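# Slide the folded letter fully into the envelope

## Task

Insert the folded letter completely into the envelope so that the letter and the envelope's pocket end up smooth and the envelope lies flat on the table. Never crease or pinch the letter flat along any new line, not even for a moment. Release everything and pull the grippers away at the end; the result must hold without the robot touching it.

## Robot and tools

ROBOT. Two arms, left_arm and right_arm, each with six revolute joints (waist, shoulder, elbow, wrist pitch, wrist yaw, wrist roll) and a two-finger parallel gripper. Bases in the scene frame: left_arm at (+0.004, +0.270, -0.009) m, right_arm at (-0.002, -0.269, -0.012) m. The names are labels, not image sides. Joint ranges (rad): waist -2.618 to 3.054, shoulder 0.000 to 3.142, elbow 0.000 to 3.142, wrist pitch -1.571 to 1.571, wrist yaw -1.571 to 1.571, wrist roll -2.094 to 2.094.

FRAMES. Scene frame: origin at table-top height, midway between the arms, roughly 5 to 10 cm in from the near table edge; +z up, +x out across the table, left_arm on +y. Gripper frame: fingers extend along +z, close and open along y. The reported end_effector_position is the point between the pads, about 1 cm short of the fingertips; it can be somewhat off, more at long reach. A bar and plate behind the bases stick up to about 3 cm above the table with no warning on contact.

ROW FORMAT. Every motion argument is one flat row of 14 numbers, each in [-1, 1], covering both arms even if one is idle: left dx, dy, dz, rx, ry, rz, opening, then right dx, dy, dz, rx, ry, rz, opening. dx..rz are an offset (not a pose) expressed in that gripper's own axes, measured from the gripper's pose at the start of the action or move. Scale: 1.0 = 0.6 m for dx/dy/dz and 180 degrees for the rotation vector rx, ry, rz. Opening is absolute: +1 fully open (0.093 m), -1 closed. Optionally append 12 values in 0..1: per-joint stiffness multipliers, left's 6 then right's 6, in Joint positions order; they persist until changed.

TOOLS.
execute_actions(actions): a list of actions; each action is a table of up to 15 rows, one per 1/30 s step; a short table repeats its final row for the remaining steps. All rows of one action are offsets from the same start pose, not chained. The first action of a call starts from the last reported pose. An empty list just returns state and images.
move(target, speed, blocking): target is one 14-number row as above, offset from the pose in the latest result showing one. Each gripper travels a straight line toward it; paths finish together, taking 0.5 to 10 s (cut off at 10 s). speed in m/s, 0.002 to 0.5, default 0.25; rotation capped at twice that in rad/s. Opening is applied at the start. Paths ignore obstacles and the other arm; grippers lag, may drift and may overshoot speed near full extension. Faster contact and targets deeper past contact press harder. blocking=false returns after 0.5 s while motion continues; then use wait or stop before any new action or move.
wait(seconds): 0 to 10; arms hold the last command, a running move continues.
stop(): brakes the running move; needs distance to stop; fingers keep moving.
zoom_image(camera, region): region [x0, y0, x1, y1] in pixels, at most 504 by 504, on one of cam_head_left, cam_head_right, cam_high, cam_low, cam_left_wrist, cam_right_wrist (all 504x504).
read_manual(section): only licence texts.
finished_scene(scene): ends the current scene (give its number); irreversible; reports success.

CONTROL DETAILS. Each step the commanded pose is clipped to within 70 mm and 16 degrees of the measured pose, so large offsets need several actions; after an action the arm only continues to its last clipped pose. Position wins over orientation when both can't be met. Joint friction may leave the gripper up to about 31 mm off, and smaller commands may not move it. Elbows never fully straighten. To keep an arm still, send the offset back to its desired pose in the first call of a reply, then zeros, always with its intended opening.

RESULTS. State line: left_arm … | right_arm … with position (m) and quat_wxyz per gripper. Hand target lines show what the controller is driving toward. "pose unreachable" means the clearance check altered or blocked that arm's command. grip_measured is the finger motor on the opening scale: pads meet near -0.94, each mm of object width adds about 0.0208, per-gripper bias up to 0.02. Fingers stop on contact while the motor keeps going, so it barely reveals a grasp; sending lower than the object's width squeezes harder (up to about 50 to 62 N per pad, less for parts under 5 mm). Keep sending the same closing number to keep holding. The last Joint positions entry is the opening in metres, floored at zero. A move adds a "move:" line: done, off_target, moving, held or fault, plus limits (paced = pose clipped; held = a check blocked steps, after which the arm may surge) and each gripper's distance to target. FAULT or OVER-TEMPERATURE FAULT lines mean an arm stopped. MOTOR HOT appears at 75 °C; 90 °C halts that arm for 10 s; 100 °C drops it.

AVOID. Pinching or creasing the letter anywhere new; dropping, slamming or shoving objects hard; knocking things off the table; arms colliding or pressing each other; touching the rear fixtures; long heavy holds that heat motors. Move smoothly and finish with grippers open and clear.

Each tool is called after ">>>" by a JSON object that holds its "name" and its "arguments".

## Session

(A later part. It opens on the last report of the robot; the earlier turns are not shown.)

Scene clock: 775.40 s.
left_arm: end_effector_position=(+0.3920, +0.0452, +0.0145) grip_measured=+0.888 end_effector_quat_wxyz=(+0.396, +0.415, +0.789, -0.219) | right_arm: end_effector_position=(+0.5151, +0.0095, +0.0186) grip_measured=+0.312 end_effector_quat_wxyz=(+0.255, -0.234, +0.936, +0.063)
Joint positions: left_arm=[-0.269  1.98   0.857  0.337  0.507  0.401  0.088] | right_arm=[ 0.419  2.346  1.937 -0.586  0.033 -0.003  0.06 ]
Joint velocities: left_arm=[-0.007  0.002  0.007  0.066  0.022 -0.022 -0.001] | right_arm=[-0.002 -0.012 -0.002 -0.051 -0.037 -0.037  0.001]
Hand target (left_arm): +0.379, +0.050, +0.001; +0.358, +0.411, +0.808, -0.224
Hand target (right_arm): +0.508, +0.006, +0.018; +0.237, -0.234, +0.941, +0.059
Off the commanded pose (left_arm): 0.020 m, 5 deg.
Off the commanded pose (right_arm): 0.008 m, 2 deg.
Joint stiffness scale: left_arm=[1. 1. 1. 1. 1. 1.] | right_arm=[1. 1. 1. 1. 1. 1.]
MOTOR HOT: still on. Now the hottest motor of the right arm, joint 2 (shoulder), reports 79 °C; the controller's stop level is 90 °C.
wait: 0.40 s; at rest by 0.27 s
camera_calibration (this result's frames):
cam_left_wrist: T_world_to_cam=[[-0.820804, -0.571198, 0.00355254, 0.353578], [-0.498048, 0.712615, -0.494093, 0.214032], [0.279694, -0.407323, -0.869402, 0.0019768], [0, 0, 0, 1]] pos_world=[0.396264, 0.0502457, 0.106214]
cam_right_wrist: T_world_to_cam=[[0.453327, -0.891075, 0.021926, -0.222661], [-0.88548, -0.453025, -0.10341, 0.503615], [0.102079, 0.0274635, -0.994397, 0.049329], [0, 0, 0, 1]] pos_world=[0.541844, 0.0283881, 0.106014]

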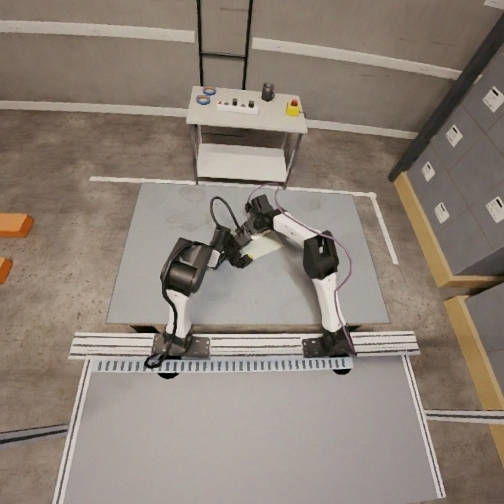

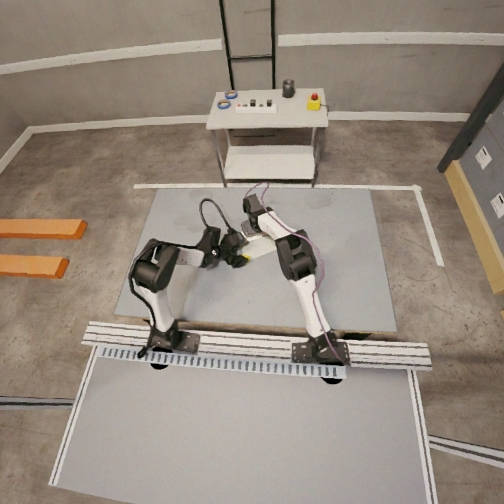

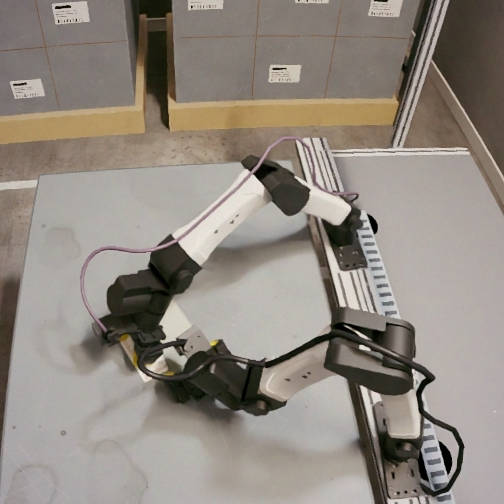

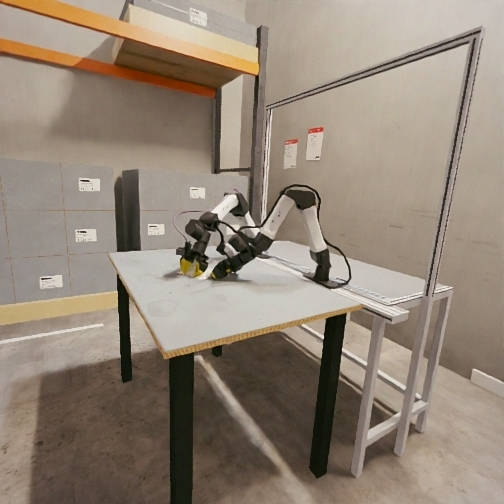

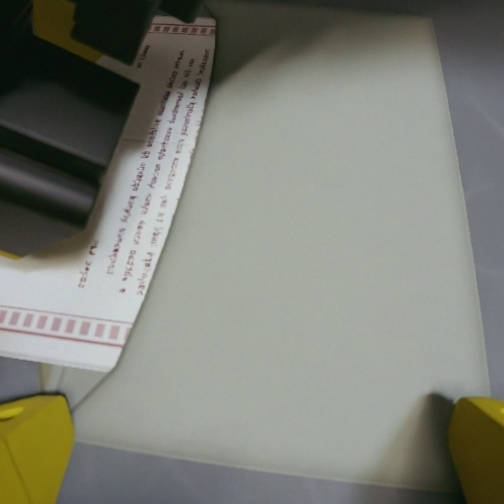

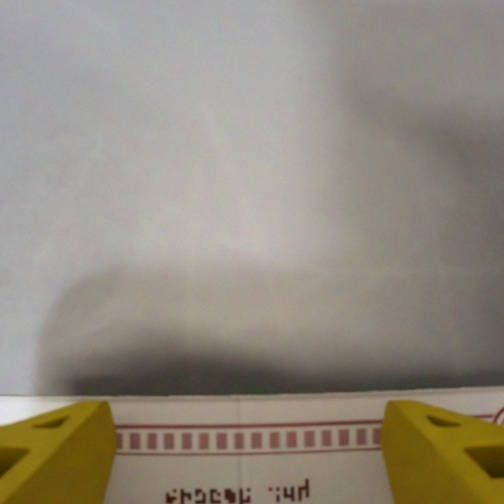

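>>> {"name": "execute_actions", "arguments": {"actions": [[[0.0302,-0.0136,-0.0013,0.0098,0.023,-0.014,0.89,0.0283,0,-0.001,0,0.0223,0,0.31],[0.0302,-0.0136,-0.0013,0.0098,0.023,-0.014,0.89,0.0291,0,-0.0021,0,0.0235,0,0.31],[0.0302,-0.0136,-0.0013,0.0098,0.023,-0.014,0.89,0.0298,0,-0.0031,0,0.0248,0,0.31],[0.0302,-0.0136,-0.0013,0.0098,0.023,-0.014,0.89,0.0306,0,-0.0042,0,0.026,0,0.31],[0.0302,-0.0136,-0.0013,0.0098,0.023,-0.014,0.89,0.0313,0,-0.0052,0,0.0272,0,0.31],[0.0302,-0.0136,-0.0013,0.0098,0.023,-0.014,0.89,0.0321,0,-0.0063,0,0.0285,0,0.31],[0.0302,-0.0136,-0.0013,0.0098,0.023,-0.014,0.89,0.0328,0,-0.0073,0,0.0297,0,0.31],[0.0302,-0.0136,-0.0013,0.0098,0.023,-0.014,0.89,0.0336,0,-0.0084,0,0.0309,0,0.31],[0.0302,-0.0136,-0.0013,0.0098,0.023,-0.014,0.89,0.0343,0,-0.0094,0,0.0321,0,0.31],[0.0302,-0.0136,-0.0013,0.0098,0.023,-0.014,0.89,0.0351,0,-0.0105,0,0.0334,0,0.31],[0.0302,-0.0136,-0.0013,0.0098,0.023,-0.014,0.89,0.0359,0,-0.0115,0,0.0346,0,0.31],[0.0302,-0.0136,-0.0013,0.0098,0.023,-0.014,0.89,0.0366,0,-0.0126,0,0.0358,0,0.31],[0.0302,-0.0136,-0.0013,0.0098,0.023,-0.014,0.89,0.0374,0,-0.0136,0,0.0371,0,0.31],[0.0302,-0.0136,-0.0013,0.0098,0.023,-0.014,0.89,0.0381,0,-0.0147,0,0.0383,0,0.31],[0.0302,-0.0136,-0.0013,0.0098,0.023,-0.014,0.89,0.0389,0,-0.0157,0,0.0395,0,0.31]]]}}

>>> {"name": "wait", "arguments": {"seconds": 0.4}}

Scene clock: 790.33 s.
left_arm: end_effector_position=(+0.3920, +0.0452, +0.0145) grip_measured=+0.888 end_effector_quat_wxyz=(+0.396, +0.415, +0.789, -0.219) | right_arm: end_effector_position=(+0.5069, +0.0050, +0.0184) grip_measured=+0.312 end_effector_quat_wxyz=(+0.232, -0.236, +0.942, +0.057)
Joint positions: left_arm=[-0.269  1.98   0.857  0.337  0.507  0.401  0.088] | right_arm=[ 0.419  2.346  1.959 -0.658  0.033 -0.001  0.06 ]
Joint velocities: left_arm=[ 0.017 -0.002 -0.012 -0.066 -0.007  0.022  0.001] | right_arm=[-0.002 -0.007  0.076 -0.315  0.066 -0.022 -0.   ]
Hand target (left_arm): +0.379, +0.050, +0.001; +0.358, +0.411, +0.808, -0.224
Hand target (right_arm): +0.493, -0.002, +0.015; +0.198, -0.237, +0.950, +0.049
Off the commanded pose (left_arm): 0.020 m, 5 deg.
Off the commanded pose (right_arm): 0.016 m, 4 deg.
Joint stiffness scale: left_arm=[1. 1. 1. 1. 1. 1.] | right_arm=[1. 1. 1. 1. 1. 1.]
MOTOR HOT: still on. Now the hottest motor of the right arm, joint 2 (shoulder), reports 80 °C; the controller's stop level is 90 °C.
camera_calibration (this result's frames):
cam_left_wrist: T_world_to_cam=[[-0.820804, -0.571198, 0.00355254, 0.353578], [-0.498048, 0.712615, -0.494093, 0.214032], [0.279694, -0.407323, -0.869402, 0.0019768], [0, 0, 0, 1]] pos_world=[0.396264, 0.0502457, 0.106214]
cam_right_wrist: T_world_to_cam=[[0.454035, -0.890695, 0.022678, -0.223343], [-0.889067, -0.45458, -0.0540089, 0.495194], [0.0584144, 0.00435966, -0.998283, 0.0723344], [0, 0, 0, 1]] pos_world=[0.537441, 0.0258599, 0.10402]

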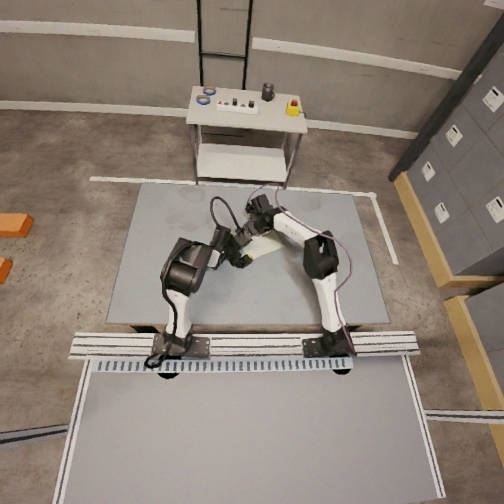

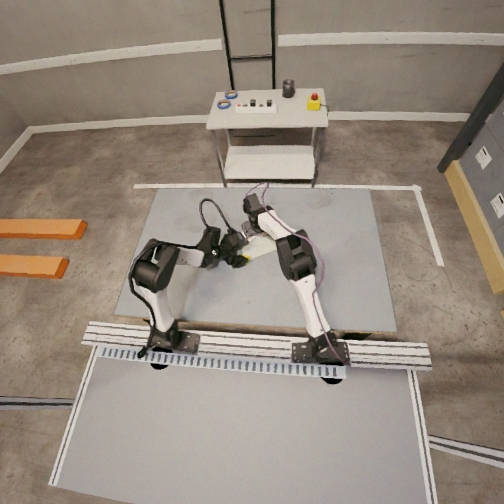

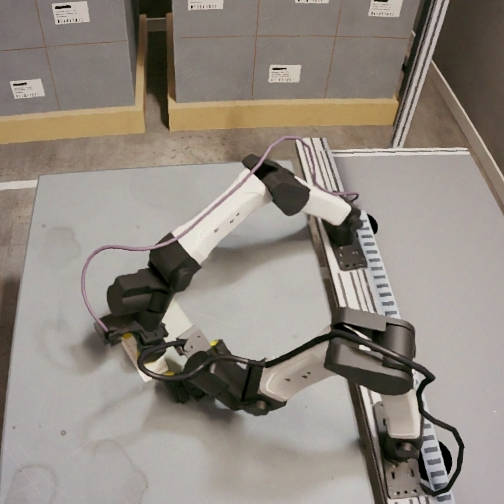

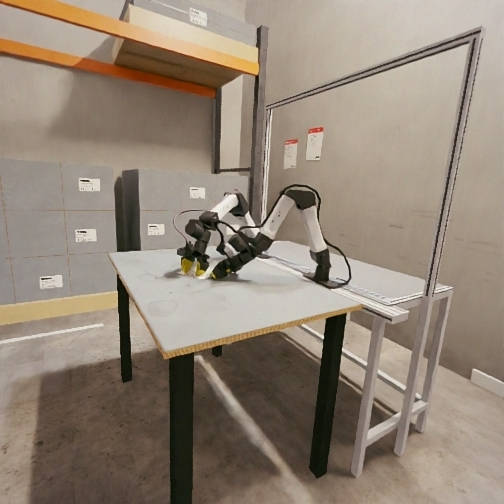

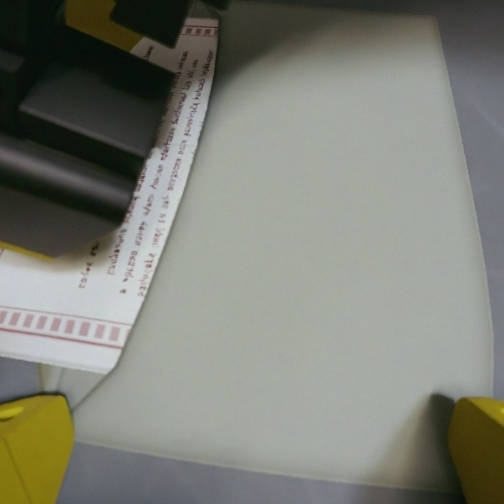

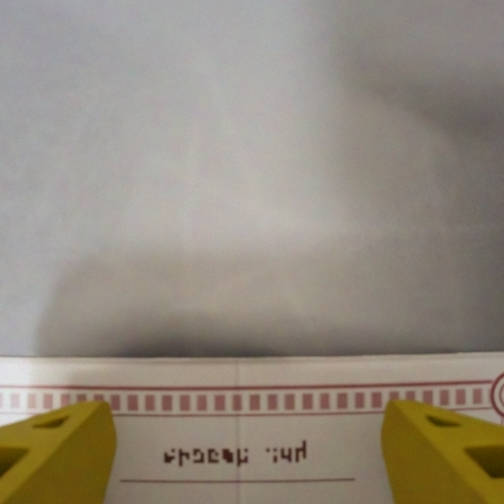

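Scene clock: 790.73 s.
left_arm: end_effector_position=(+0.3920, +0.0452, +0.0144) grip_measured=+0.888 end_effector_quat_wxyz=(+0.396, +0.415, +0.789, -0.219) | right_arm: end_effector_position=(+0.5038, +0.0033, +0.0180) grip_measured=+0.312 end_effector_quat_wxyz=(+0.224, -0.236, +0.944, +0.055)
Joint positions: left_arm=[-0.269  1.98   0.857  0.337  0.507  0.401  0.088] | right_arm=[ 0.419  2.346  1.966 -0.682  0.033  0.     0.06 ]
Joint velocities: left_arm=[ 0.017 -0.012 -0.012  0.037 -0.022  0.022 -0.   ] | right_arm=[ 0.007 -0.007 -0.007 -0.066 -0.022 -0.051 -0.   ]
Hand target (left_arm): +0.379, +0.050, +0.001; +0.358, +0.411, +0.808, -0.224
Hand target (right_arm): +0.493, -0.002, +0.015; +0.198, -0.237, +0.950, +0.049
Off the commanded pose (left_arm): 0.020 m, 5 deg.
Off the commanded pose (right_arm): 0.012 m, 3 deg.
Joint stiffness scale: left_arm=[1. 1. 1. 1. 1. 1.] | right_arm=[1. 1. 1. 1. 1. 1.]
MOTOR HOT: still on. Now the hottest motor of the right arm, joint 2 (shoulder), reports 80 °C; the controller's stop level is 90 °C.
wait: 0.40 s; at rest by 0.27 s
camera_calibration (this result's frames):
cam_left_wrist: T_world_to_cam=[[-0.820803, -0.571199, 0.00377444, 0.353541], [-0.498225, 0.712679, -0.493823, 0.214024], [0.279381, -0.407212, -0.869554, 0.00206525], [0, 0, 0, 1]] pos_world=[0.396243, 0.050253, 0.106151]
cam_right_wrist: T_world_to_cam=[[0.454215, -0.890597, 0.0229151, -0.223538], [-0.889858, -0.454776, -0.0364903, 0.491787], [0.0429194, -0.00381672, -0.999071, 0.0800355], [0, 0, 0, 1]] pos_world=[0.535719, 0.0248764, 0.103029]

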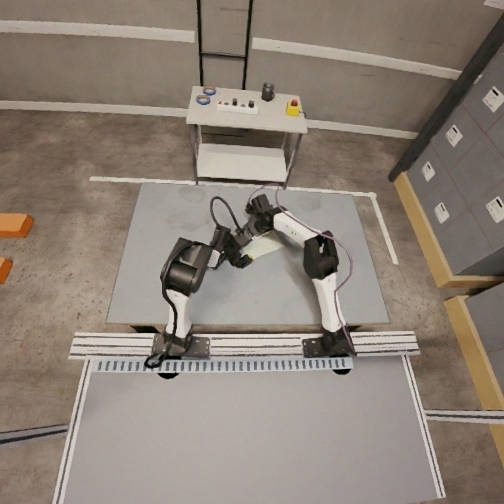

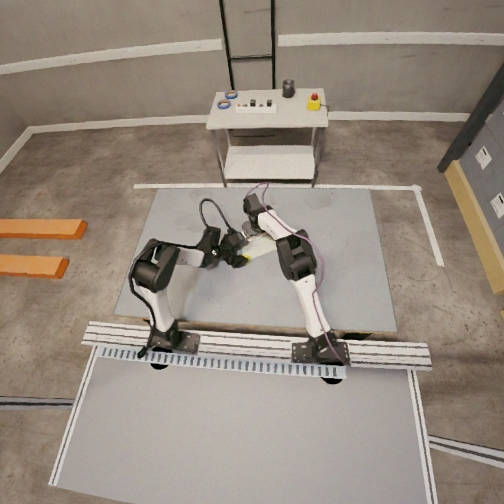

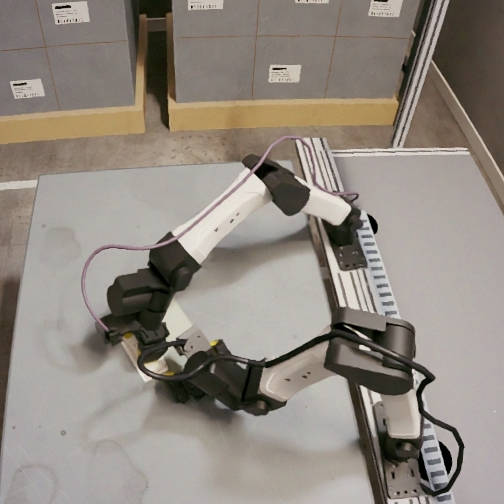

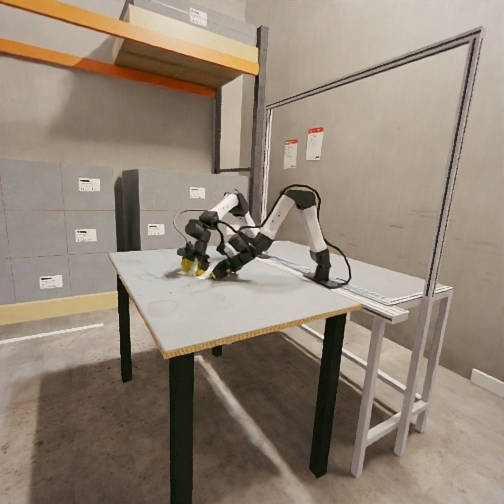

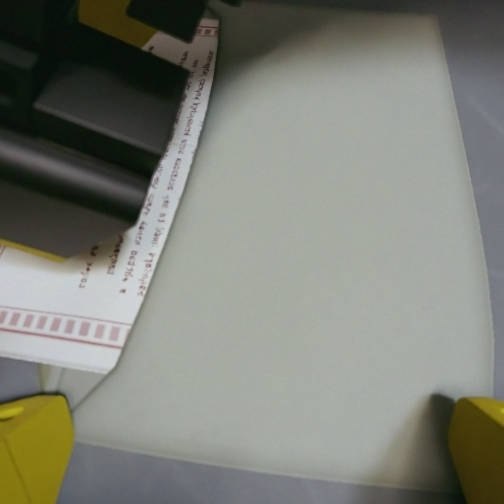

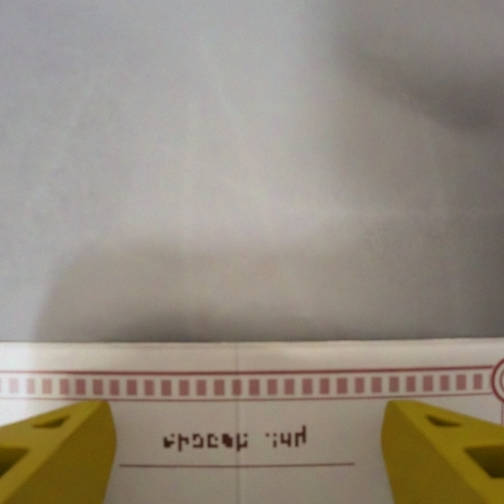

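>>> {"name": "execute_actions", "arguments": {"actions": [[[0.0302,-0.0136,-0.0013,0.0098,0.023,-0.014,0.89,0.01,0,0,0,0.008,0,0.31],[0.0302,-0.0136,-0.0013,0.0098,0.023,-0.014,0.89,0,0,0,0,0,0,0.31],[0.0302,-0.0136,-0.0013,0.0098,0.023,-0.014,0.89,-0.005,0,-0.009,0,0,0,0.31],[0.0302,-0.0136,-0.0013,0.0098,0.023,-0.014,0.89,-0.01,0,-0.018,0,0,0,0.31],[0.0302,-0.0136,-0.0013,0.0098,0.023,-0.014,0.89,-0.015,0,-0.027,0,0,0,0.31],[0.0302,-0.0136,-0.0013,0.0098,0.023,-0.014,0.89,-0.02,0,-0.036,0,0,0,0.31],[0.0302,-0.0136,-0.0013,0.0098,0.023,-0.014,0.89,-0.025,0,-0.045,0,0,0,0.31],[0.0302,-0.0136,-0.0013,0.0098,0.023,-0.014,0.89,-0.03,0,-0.054,0,0,0,0.31],[0.0302,-0.0136,-0.0013,0.0098,0.023,-0.014,0.89,-0.035,0,-0.063,0,0,0,0.31],[0.0302,-0.0136,-0.0013,0.0098,0.023,-0.014,0.89,-0.04,0,-0.072,0,0,0,0.31]]]}}

>>> {"name": "move", "arguments": {"target": [0,0,0,0,0,0,0.89,-0.065,0,-0.16,0,0,0,0.31], "speed": 0.2}}

Scene clock: 806.87 s.
left_arm: end_effector_position=(+0.3920, +0.0452, +0.0144) grip_measured=+0.888 end_effector_quat_wxyz=(+0.396, +0.415, +0.789, -0.219) | right_arm: end_effector_position=(+0.5143, +0.0076, +0.0661) grip_measured=+0.312 end_effector_quat_wxyz=(+0.242, -0.234, +0.940, +0.060)
Joint positions: left_arm=[-0.269  1.98   0.857  0.337  0.507  0.401  0.088] | right_arm=[ 0.419  2.338  2.125 -0.81   0.033  0.     0.06 ]
Joint velocities: left_arm=[-0.017 -0.007 -0.017 -0.007  0.037 -0.007  0.001] | right_arm=[-0.002 -0.022  0.149 -0.139  0.022 -0.037  0.   ]
Hand target (left_arm): +0.379, +0.050, +0.001; +0.358, +0.411, +0.808, -0.224
Hand target (right_arm): +0.506, +0.005, +0.067; +0.225, -0.236, +0.944, +0.055
Off the commanded pose (left_arm): 0.020 m, 5 deg.
Off the commanded pose (right_arm): 0.009 m, 2 deg.
Joint stiffness scale: left_arm=[1. 1. 1. 1. 1. 1.] | right_arm=[1. 1. 1. 1. 1. 1.]
MOTOR HOT: still on. Now the hottest motor of the right arm, joint 2 (shoulder), reports 81 °C; the controller's stop level is 90 °C.
camera_calibration (this result's frames):
cam_left_wrist: T_world_to_cam=[[-0.820803, -0.571199, 0.00377444, 0.353541], [-0.498225, 0.712679, -0.493823, 0.214024], [0.279381, -0.407212, -0.869554, 0.00206525], [0, 0, 0, 1]] pos_world=[0.396243, 0.050253, 0.106151]
cam_right_wrist: T_world_to_cam=[[0.452469, -0.891519, 0.0215573, -0.224594], [-0.8884, -0.452725, -0.0760617, 0.506687], [0.07757, 0.0152641, -0.99687, 0.109524], [0, 0, 0, 1]] pos_world=[0.543267, 0.0274886, 0.152562]

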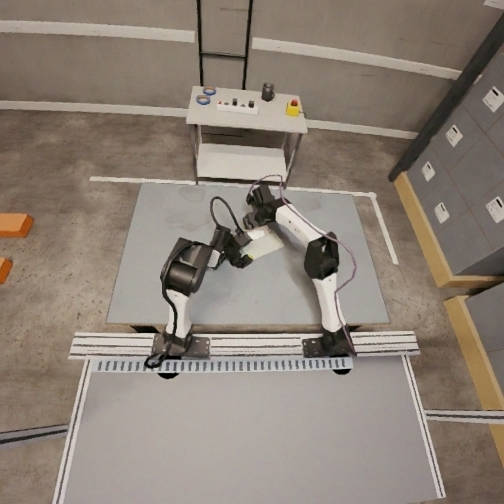

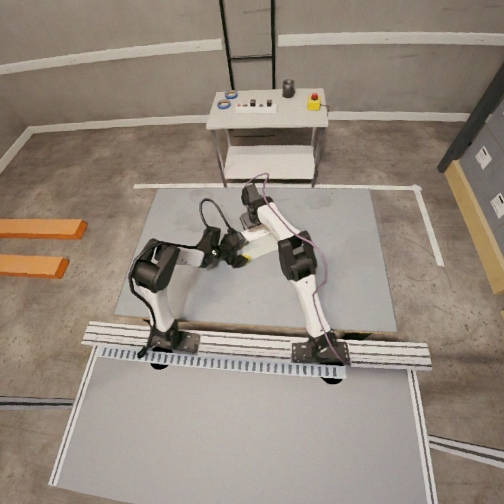

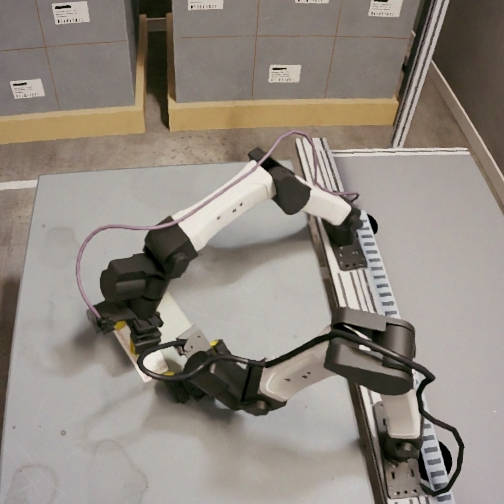

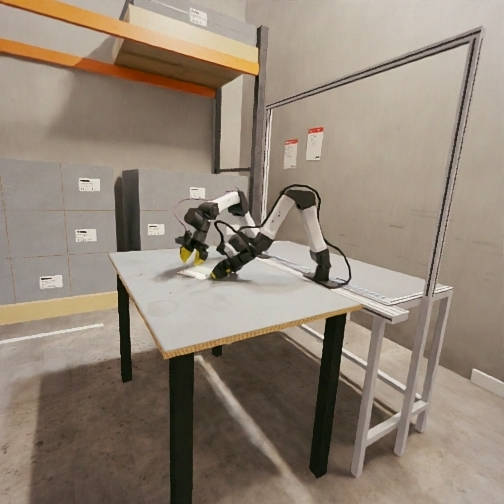

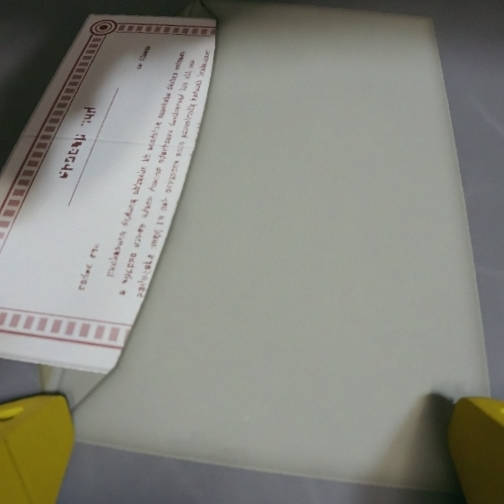

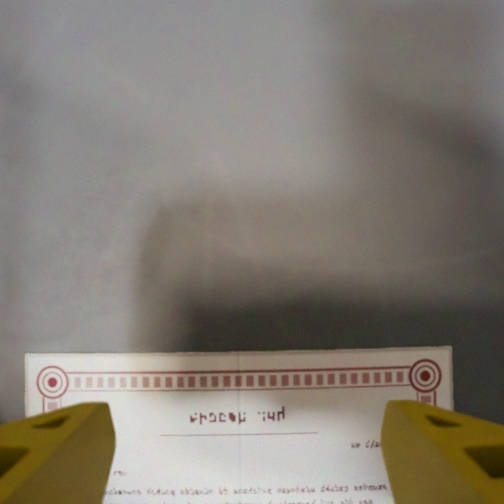

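Scene clock: 808.50 s.
left_arm: end_effector_position=(+0.3927, +0.0450, +0.0152) grip_measured=+0.888 end_effector_quat_wxyz=(+0.398, +0.416, +0.788, -0.218) | right_arm: end_effector_position=(+0.5074, +0.0003, +0.1758) grip_measured=+0.312 end_effector_quat_wxyz=(+0.253, -0.233, +0.937, +0.063)
Joint positions: left_arm=[-0.269  1.98   0.857  0.342  0.507  0.401  0.088] | right_arm=[ 0.419  2.443  2.76  -1.316  0.033  0.     0.06 ]
Joint velocities: left_arm=[ 0.012 -0.007  0.002  0.022 -0.007  0.007 -0.001] | right_arm=[-0.002 -0.007  0.022 -0.051  0.051 -0.007 -0.001]
Hand target (left_arm): +0.392, +0.045, +0.014; +0.396, +0.415, +0.789, -0.219
Hand target (right_arm): +0.505, +0.003, +0.169; +0.244, -0.234, +0.939, +0.060
Off the commanded pose (left_arm): 0.001 m, 0 deg.
Off the commanded pose (right_arm): 0.008 m, 1 deg.
Joint stiffness scale: left_arm=[1. 1. 1. 1. 1. 1.] | right_arm=[1. 1. 1. 1. 1. 1.]
MOTOR HOT: still on. Now the hottest motor of the right arm, joint 2 (shoulder), reports 81 °C; the controller's stop level is 90 °C.
move: done
camera_calibration (this result's frames):
cam_left_wrist: T_world_to_cam=[[-0.820812, -0.571198, 0.000889743, 0.354016], [-0.495913, 0.711852, -0.49733, 0.21413], [0.283441, -0.408655, -0.867561, 0.000914739], [0, 0, 0, 1]] pos_world=[0.396511, 0.0501582, 0.106972]
cam_right_wrist: T_world_to_cam=[[0.451467, -0.892047, 0.0207248, -0.229659], [-0.886905, -0.45117, -0.0992195, 0.508854], [0.0978588, 0.0264134, -0.99485, 0.208822], [0, 0, 0, 1]] pos_world=[0.534554, 0.0191975, 0.262994]

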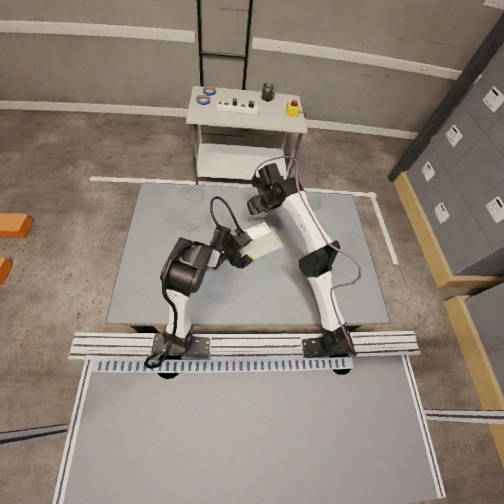

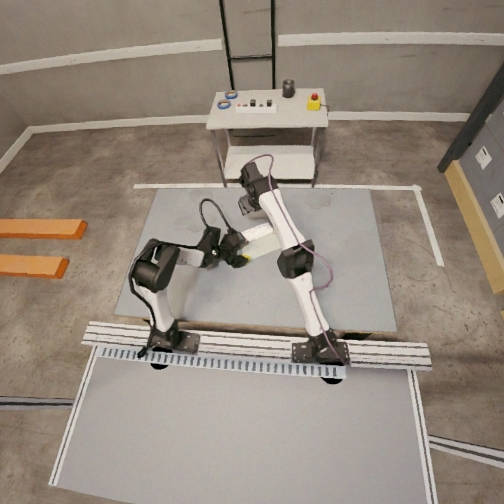

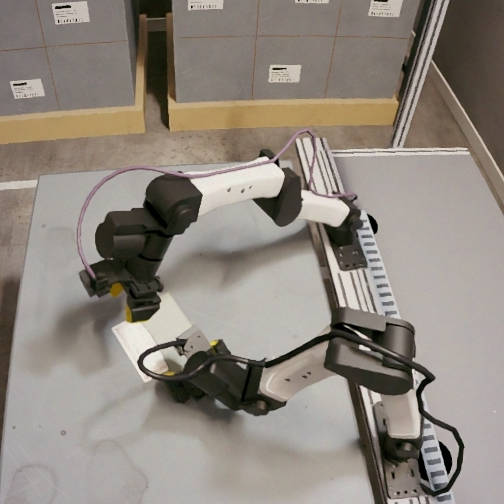

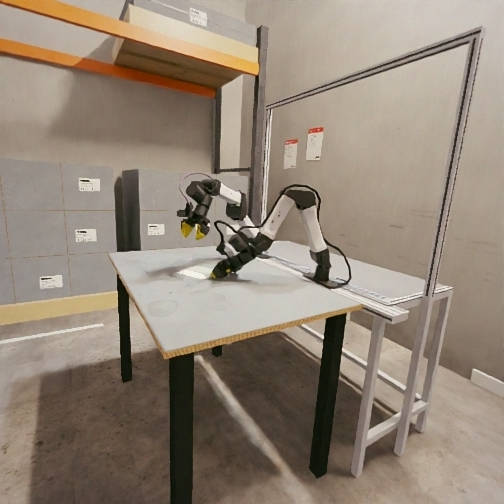

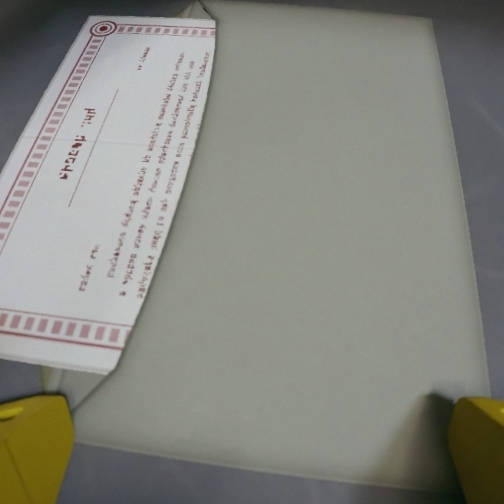

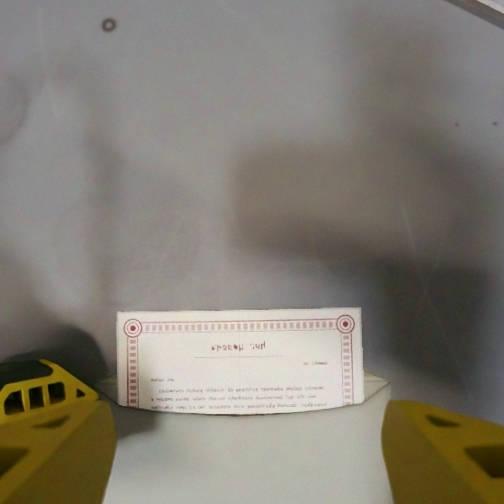

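>>> {"name": "move", "arguments": {"target": [0,0,0,0,0,0,0.89,0.467,0,-0.26,0,0,0,0.31], "speed": 0.3}}

Scene clock: 813.07 s.
left_arm: end_effector_position=(+0.3927, +0.0450, +0.0153) grip_measured=+0.888 end_effector_quat_wxyz=(+0.399, +0.416, +0.788, -0.218) | right_arm: end_effector_position=(+0.2296, -0.1426, +0.1794) grip_measured=+0.312 end_effector_quat_wxyz=(+0.268, -0.233, +0.932, +0.069)
Joint positions: left_arm=[-0.269  1.98   0.857  0.342  0.507  0.401  0.088] | right_arm=[ 0.471  0.99   1.023 -1.002  0.056  0.042  0.06 ]
Joint velocities: left_arm=[-0.017  0.012 -0.022 -0.037 -0.051  0.037 -0.   ] | right_arm=[-0.007  0.007 -0.012 -0.051 -0.081 -0.066  0.   ]
Hand target (left_arm): +0.393, +0.045, +0.015; +0.398, +0.416, +0.788, -0.218
Hand target (right_arm): +0.221, -0.147, +0.170; +0.253, -0.233, +0.937, +0.063
Off the commanded pose (left_arm): 0.000 m, 0 deg.
Off the commanded pose (right_arm): 0.014 m, 2 deg.
Joint stiffness scale: left_arm=[1. 1. 1. 1. 1. 1.] | right_arm=[1. 1. 1. 1. 1. 1.]
MOTOR HOT: still on. Now the hottest motor of the right arm, joint 2 (shoulder), reports 79 °C; the controller's stop level is 90 °C.
move: off_target (right_arm)
camera_calibration (this result's frames):
cam_left_wrist: T_world_to_cam=[[-0.820812, -0.571198, 0.000667842, 0.354053], [-0.495734, 0.711788, -0.497599, 0.214138], [0.283752, -0.408766, -0.867407, 0.000826171], [0, 0, 0, 1]] pos_world=[0.396532, 0.050151, 0.107035]
cam_right_wrist: T_world_to_cam=[[0.454295, -0.890726, 0.0149333, -0.23119], [-0.882232, -0.452162, -0.131209, 0.202868], [0.123624, 0.0464331, -0.991242, 0.239664], [0, 0, 0, 1]] pos_world=[0.254377, -0.125326, 0.267636]

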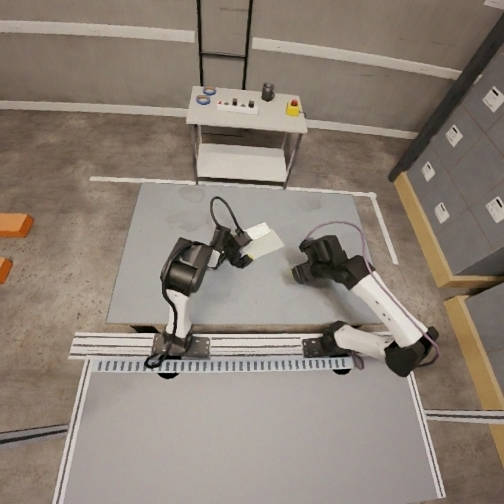

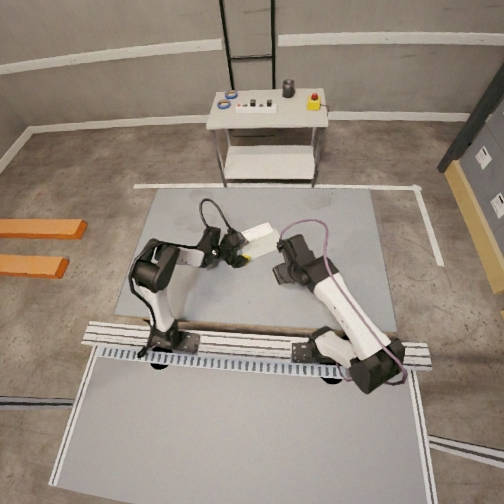

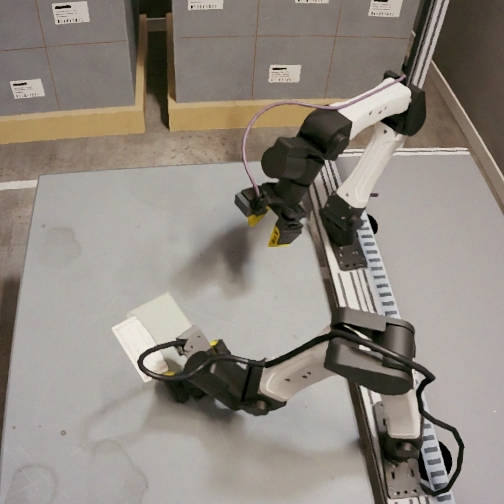

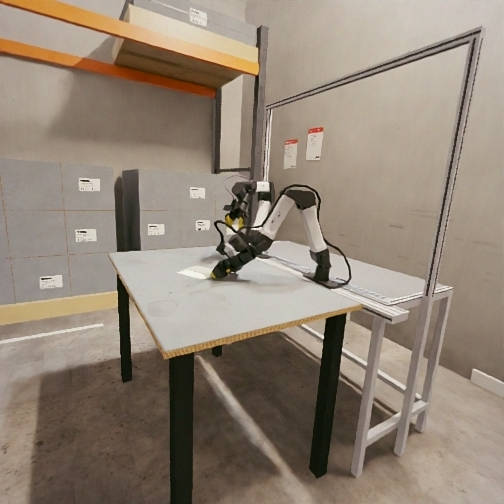

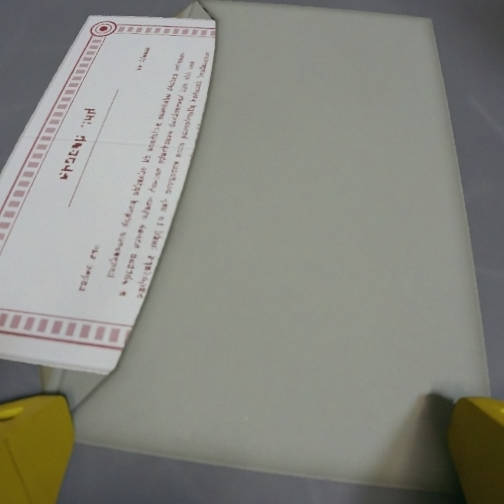

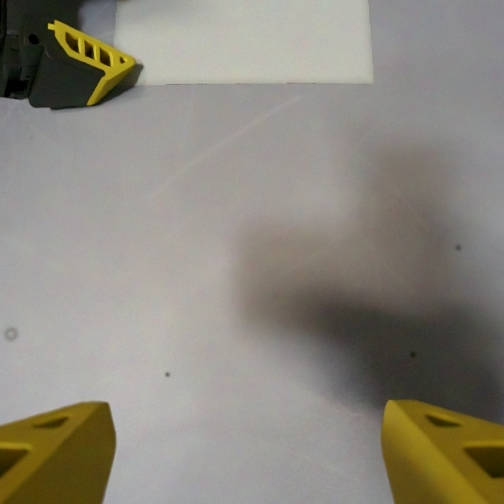

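>>> {"name": "zoom_image", "arguments": {"camera": "cam_left_wrist", "region": [0, 0, 130, 260]}}

>>> {"name": "zoom_image", "arguments": {"camera": "cam_high", "region": [100, 285, 200, 395]}}

>>> {"name": "zoom_image", "arguments": {"camera": "cam_low", "region": [170, 255, 230, 290]}}

Region (0, 0, 130, 260) of cam_left_wrist's 504x504 image, scaled by 1.938, with more detail than that image has.

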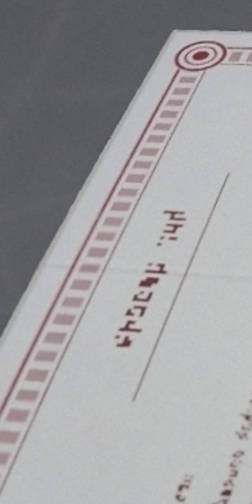

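Region (100, 285, 200, 395) of cam_high's 504x504 image, scaled by 4.582, with more detail than that image has; it fills the left 458 columns of this view, and the rest is white.

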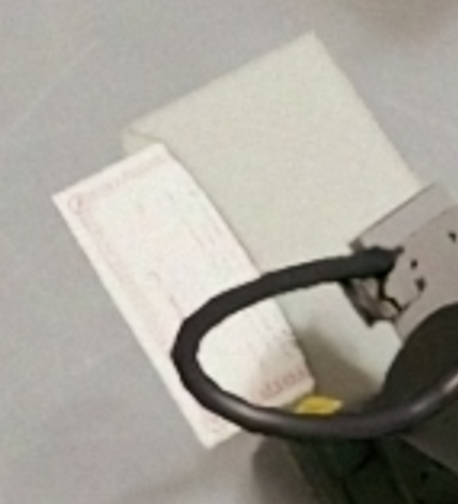

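Region (170, 255, 230, 290) of cam_low's 504x504 image, scaled by 8.400, with more detail than that image has; it fills the top 294 rows of this view, and the rest is white.

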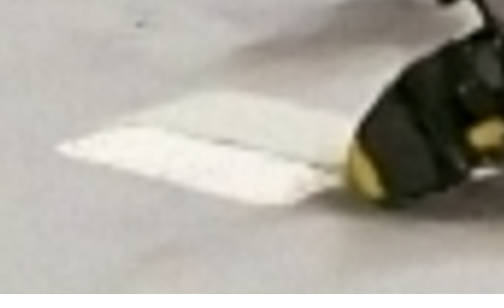

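>>> {"name": "execute_actions", "arguments": {"actions": []}}

Scene clock: 865.37 s.
left_arm: end_effector_position=(+0.3927, +0.0450, +0.0153) grip_measured=+0.888 end_effector_quat_wxyz=(+0.399, +0.416, +0.788, -0.218) | right_arm: end_effector_position=(+0.2294, -0.1428, +0.1792) grip_measured=+0.312 end_effector_quat_wxyz=(+0.267, -0.233, +0.933, +0.069)
Joint positions: left_arm=[-0.269  1.98   0.857  0.342  0.507  0.401  0.088] | right_arm=[ 0.471  0.99   1.023 -1.003  0.057  0.043  0.06 ]
Joint velocities: left_arm=[-0.022 -0.007 -0.007 -0.022  0.007  0.051 -0.   ] | right_arm=[ 0.007 -0.002 -0.012  0.066  0.051 -0.037 -0.   ]
Hand target (left_arm): +0.393, +0.045, +0.015; +0.398, +0.416, +0.788, -0.218
Hand target (right_arm): +0.221, -0.147, +0.170; +0.253, -0.233, +0.937, +0.063
Off the commanded pose (left_arm): 0.000 m, 0 deg.
Off the commanded pose (right_arm): 0.013 m, 2 deg.
Joint stiffness scale: left_arm=[1. 1. 1. 1. 1. 1.] | right_arm=[1. 1. 1. 1. 1. 1.]
MOTOR HOT: cleared. Now the hottest motor of the right arm, joint 2 (shoulder), reports 59 °C.
camera_calibration (this result's frames):
cam_left_wrist: T_world_to_cam=[[-0.820812, -0.571198, 0.000667842, 0.354053], [-0.495734, 0.711788, -0.497599, 0.214138], [0.283752, -0.408766, -0.867407, 0.000826171], [0, 0, 0, 1]] pos_world=[0.396532, 0.050151, 0.107035]
cam_right_wrist: T_world_to_cam=[[0.453114, -0.891325, 0.0150697, -0.23117], [-0.882959, -0.451061, -0.130106, 0.20275], [0.122764, 0.0456471, -0.991386, 0.239659], [0, 0, 0, 1]] pos_world=[0.254345, -0.125535, 0.267457]

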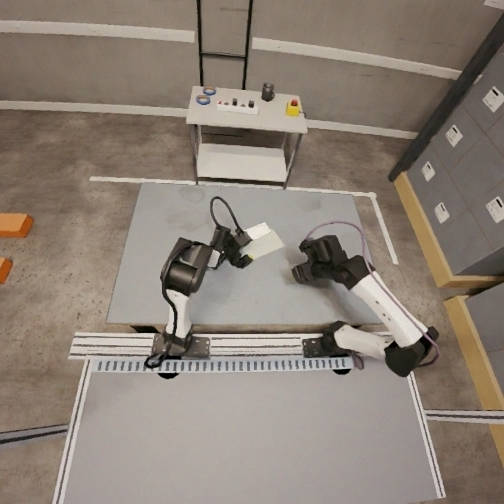

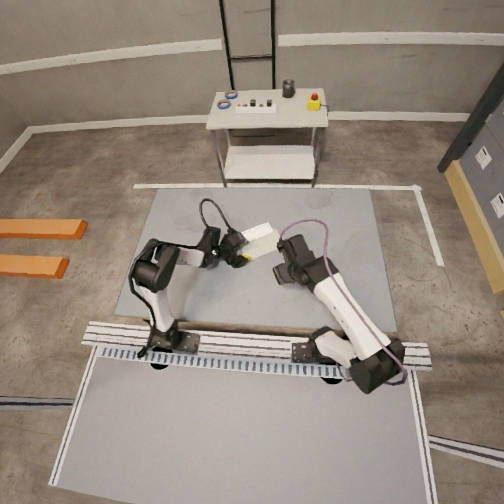

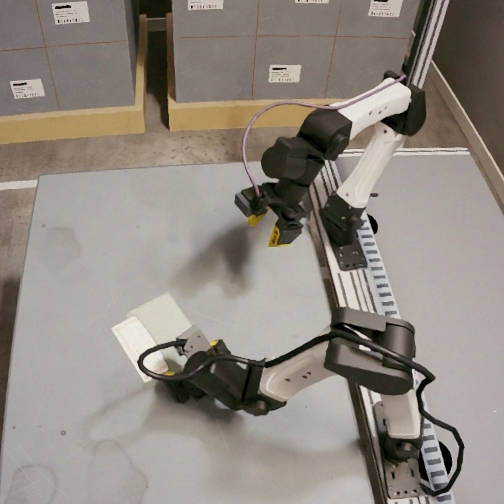

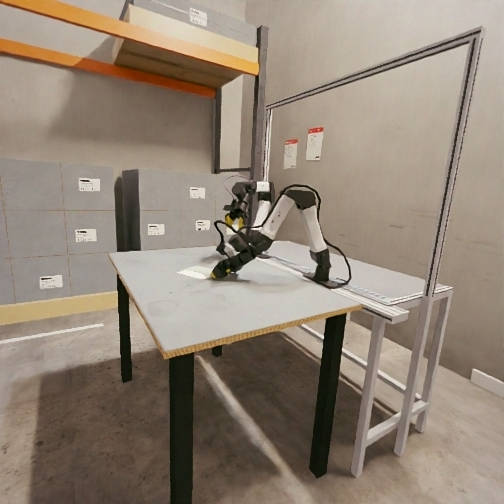

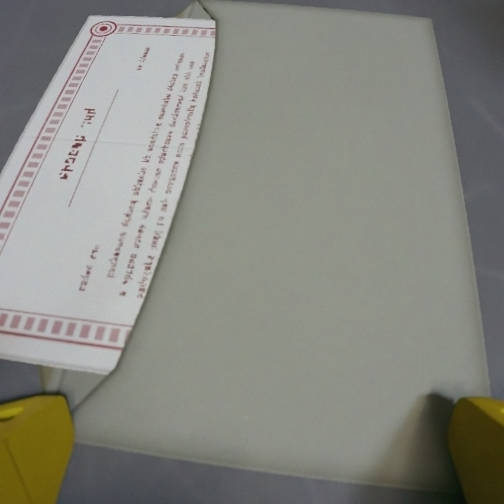

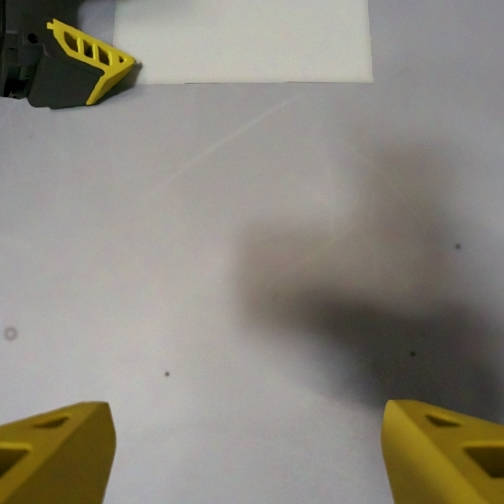

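>>> {"name": "zoom_image", "arguments": {"camera": "cam_right_wrist", "region": [0, 0, 200, 130]}}

>>> {"name": "zoom_image", "arguments": {"camera": "cam_high", "region": [220, 160, 340, 260]}}

Region (0, 0, 200, 130) of cam_right_wrist's 504x504 image, scaled by 2.520, with more detail than that image has; it fills the top 328 rows of this view, and the rest is white.

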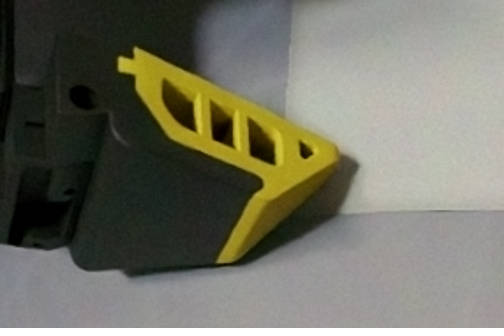

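Region (220, 160, 340, 260) of cam_high's 504x504 image, scaled by 4.200, with more detail than that image has.

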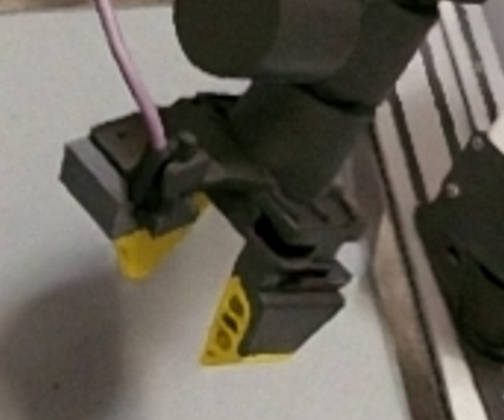

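>>> {"name": "move", "arguments": {"target": [-0.054, 0, -0.039, 0, 0, 0, 0.89, -0.09, 0, 0.2, 0, -0.07, 0, 0.5], "speed": 0.2}}

Scene clock: 986.63 s.
left_arm: end_effector_position=(+0.3840, +0.0481, +0.0374) grip_measured=+0.888 end_effector_quat_wxyz=(+0.380, +0.414, +0.797, -0.221) | right_arm: end_effector_position=(+0.3289, -0.0916, +0.1193) grip_measured=+0.498 end_effector_quat_wxyz=(+0.382, -0.219, +0.893, +0.094)
Joint positions: left_arm=[-0.269  1.885  0.879  0.184  0.507  0.401  0.088] | right_arm=[ 0.439  1.269  0.795 -0.244  0.051  0.01   0.069]
Joint velocities: left_arm=[ 0.002  0.012 -0.017  0.037  0.022  0.022 -0.   ] | right_arm=[-0.002 -0.002  0.017  0.037  0.037  0.007  0.   ]
Hand target (left_arm): +0.392, +0.045, +0.055; +0.399, +0.416, +0.788, -0.218
Hand target (right_arm): +0.325, -0.094, +0.107; +0.369, -0.225, +0.897, +0.093
Off the commanded pose (left_arm): 0.020 m, 2 deg.
Off the commanded pose (right_arm): 0.014 m, 2 deg.
Joint stiffness scale: left_arm=[1. 1. 1. 1. 1. 1.] | right_arm=[1. 1. 1. 1. 1. 1.]
move: off_target (left_arm, right_arm)
camera_calibration (this result's frames):
cam_left_wrist: T_world_to_cam=[[-0.820341, -0.571343, 0.0246264, 0.347589], [-0.514452, 0.71848, -0.468109, 0.224338], [0.249757, -0.396678, -0.883328, 0.0368112], [0, 0, 0, 1]] pos_world=[0.391359, 0.052013, 0.128971]
cam_right_wrist: T_world_to_cam=[[0.441058, -0.897379, 0.01336, -0.226109], [-0.831078, -0.414, -0.371367, 0.321056], [0.338788, 0.152691, -0.92839, 0.0969681], [0, 0, 0, 1]] pos_world=[0.333698, -0.0847942, 0.212275]

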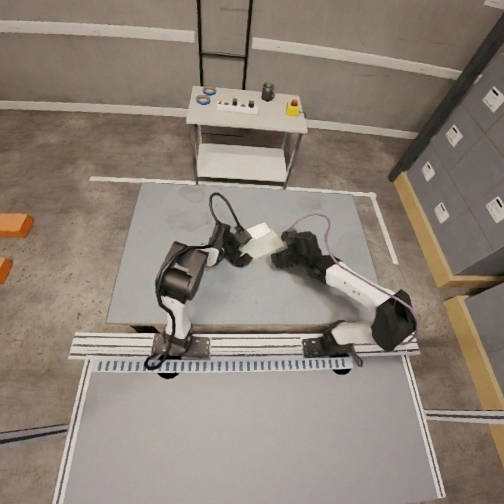

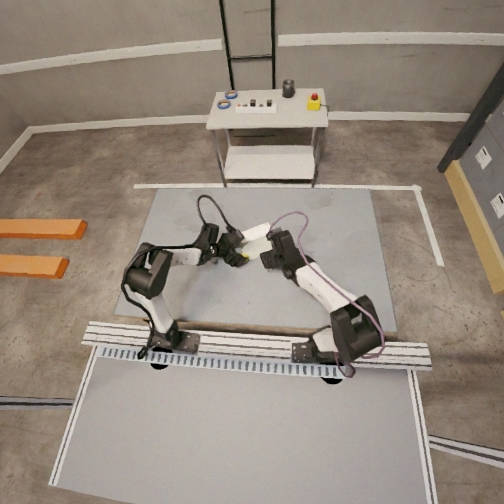

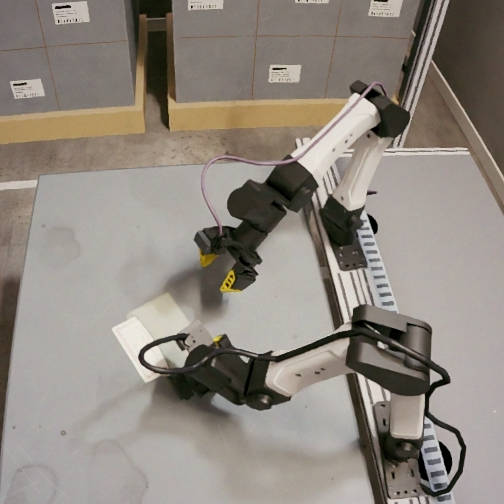

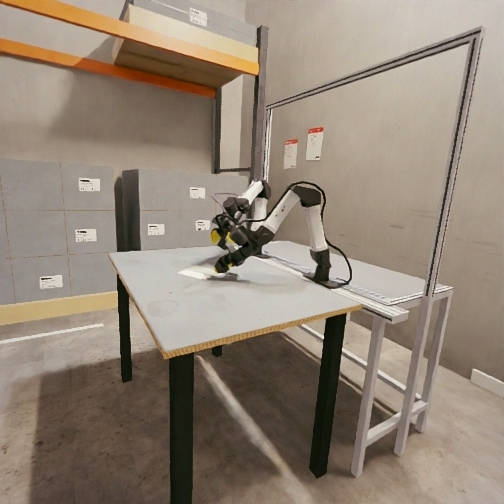

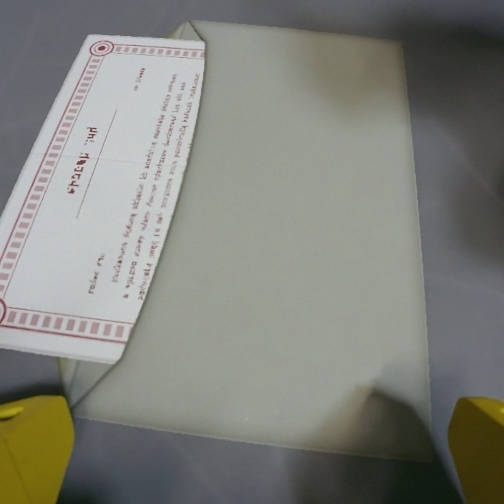

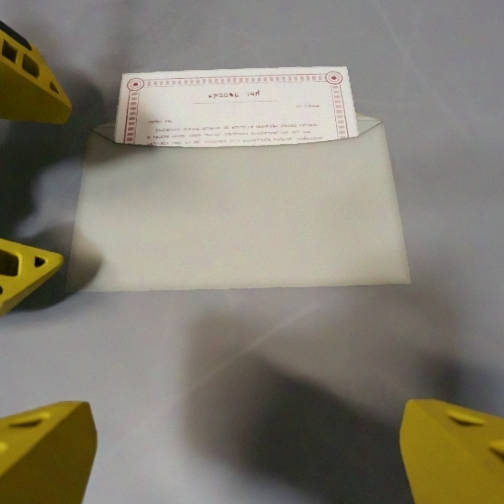

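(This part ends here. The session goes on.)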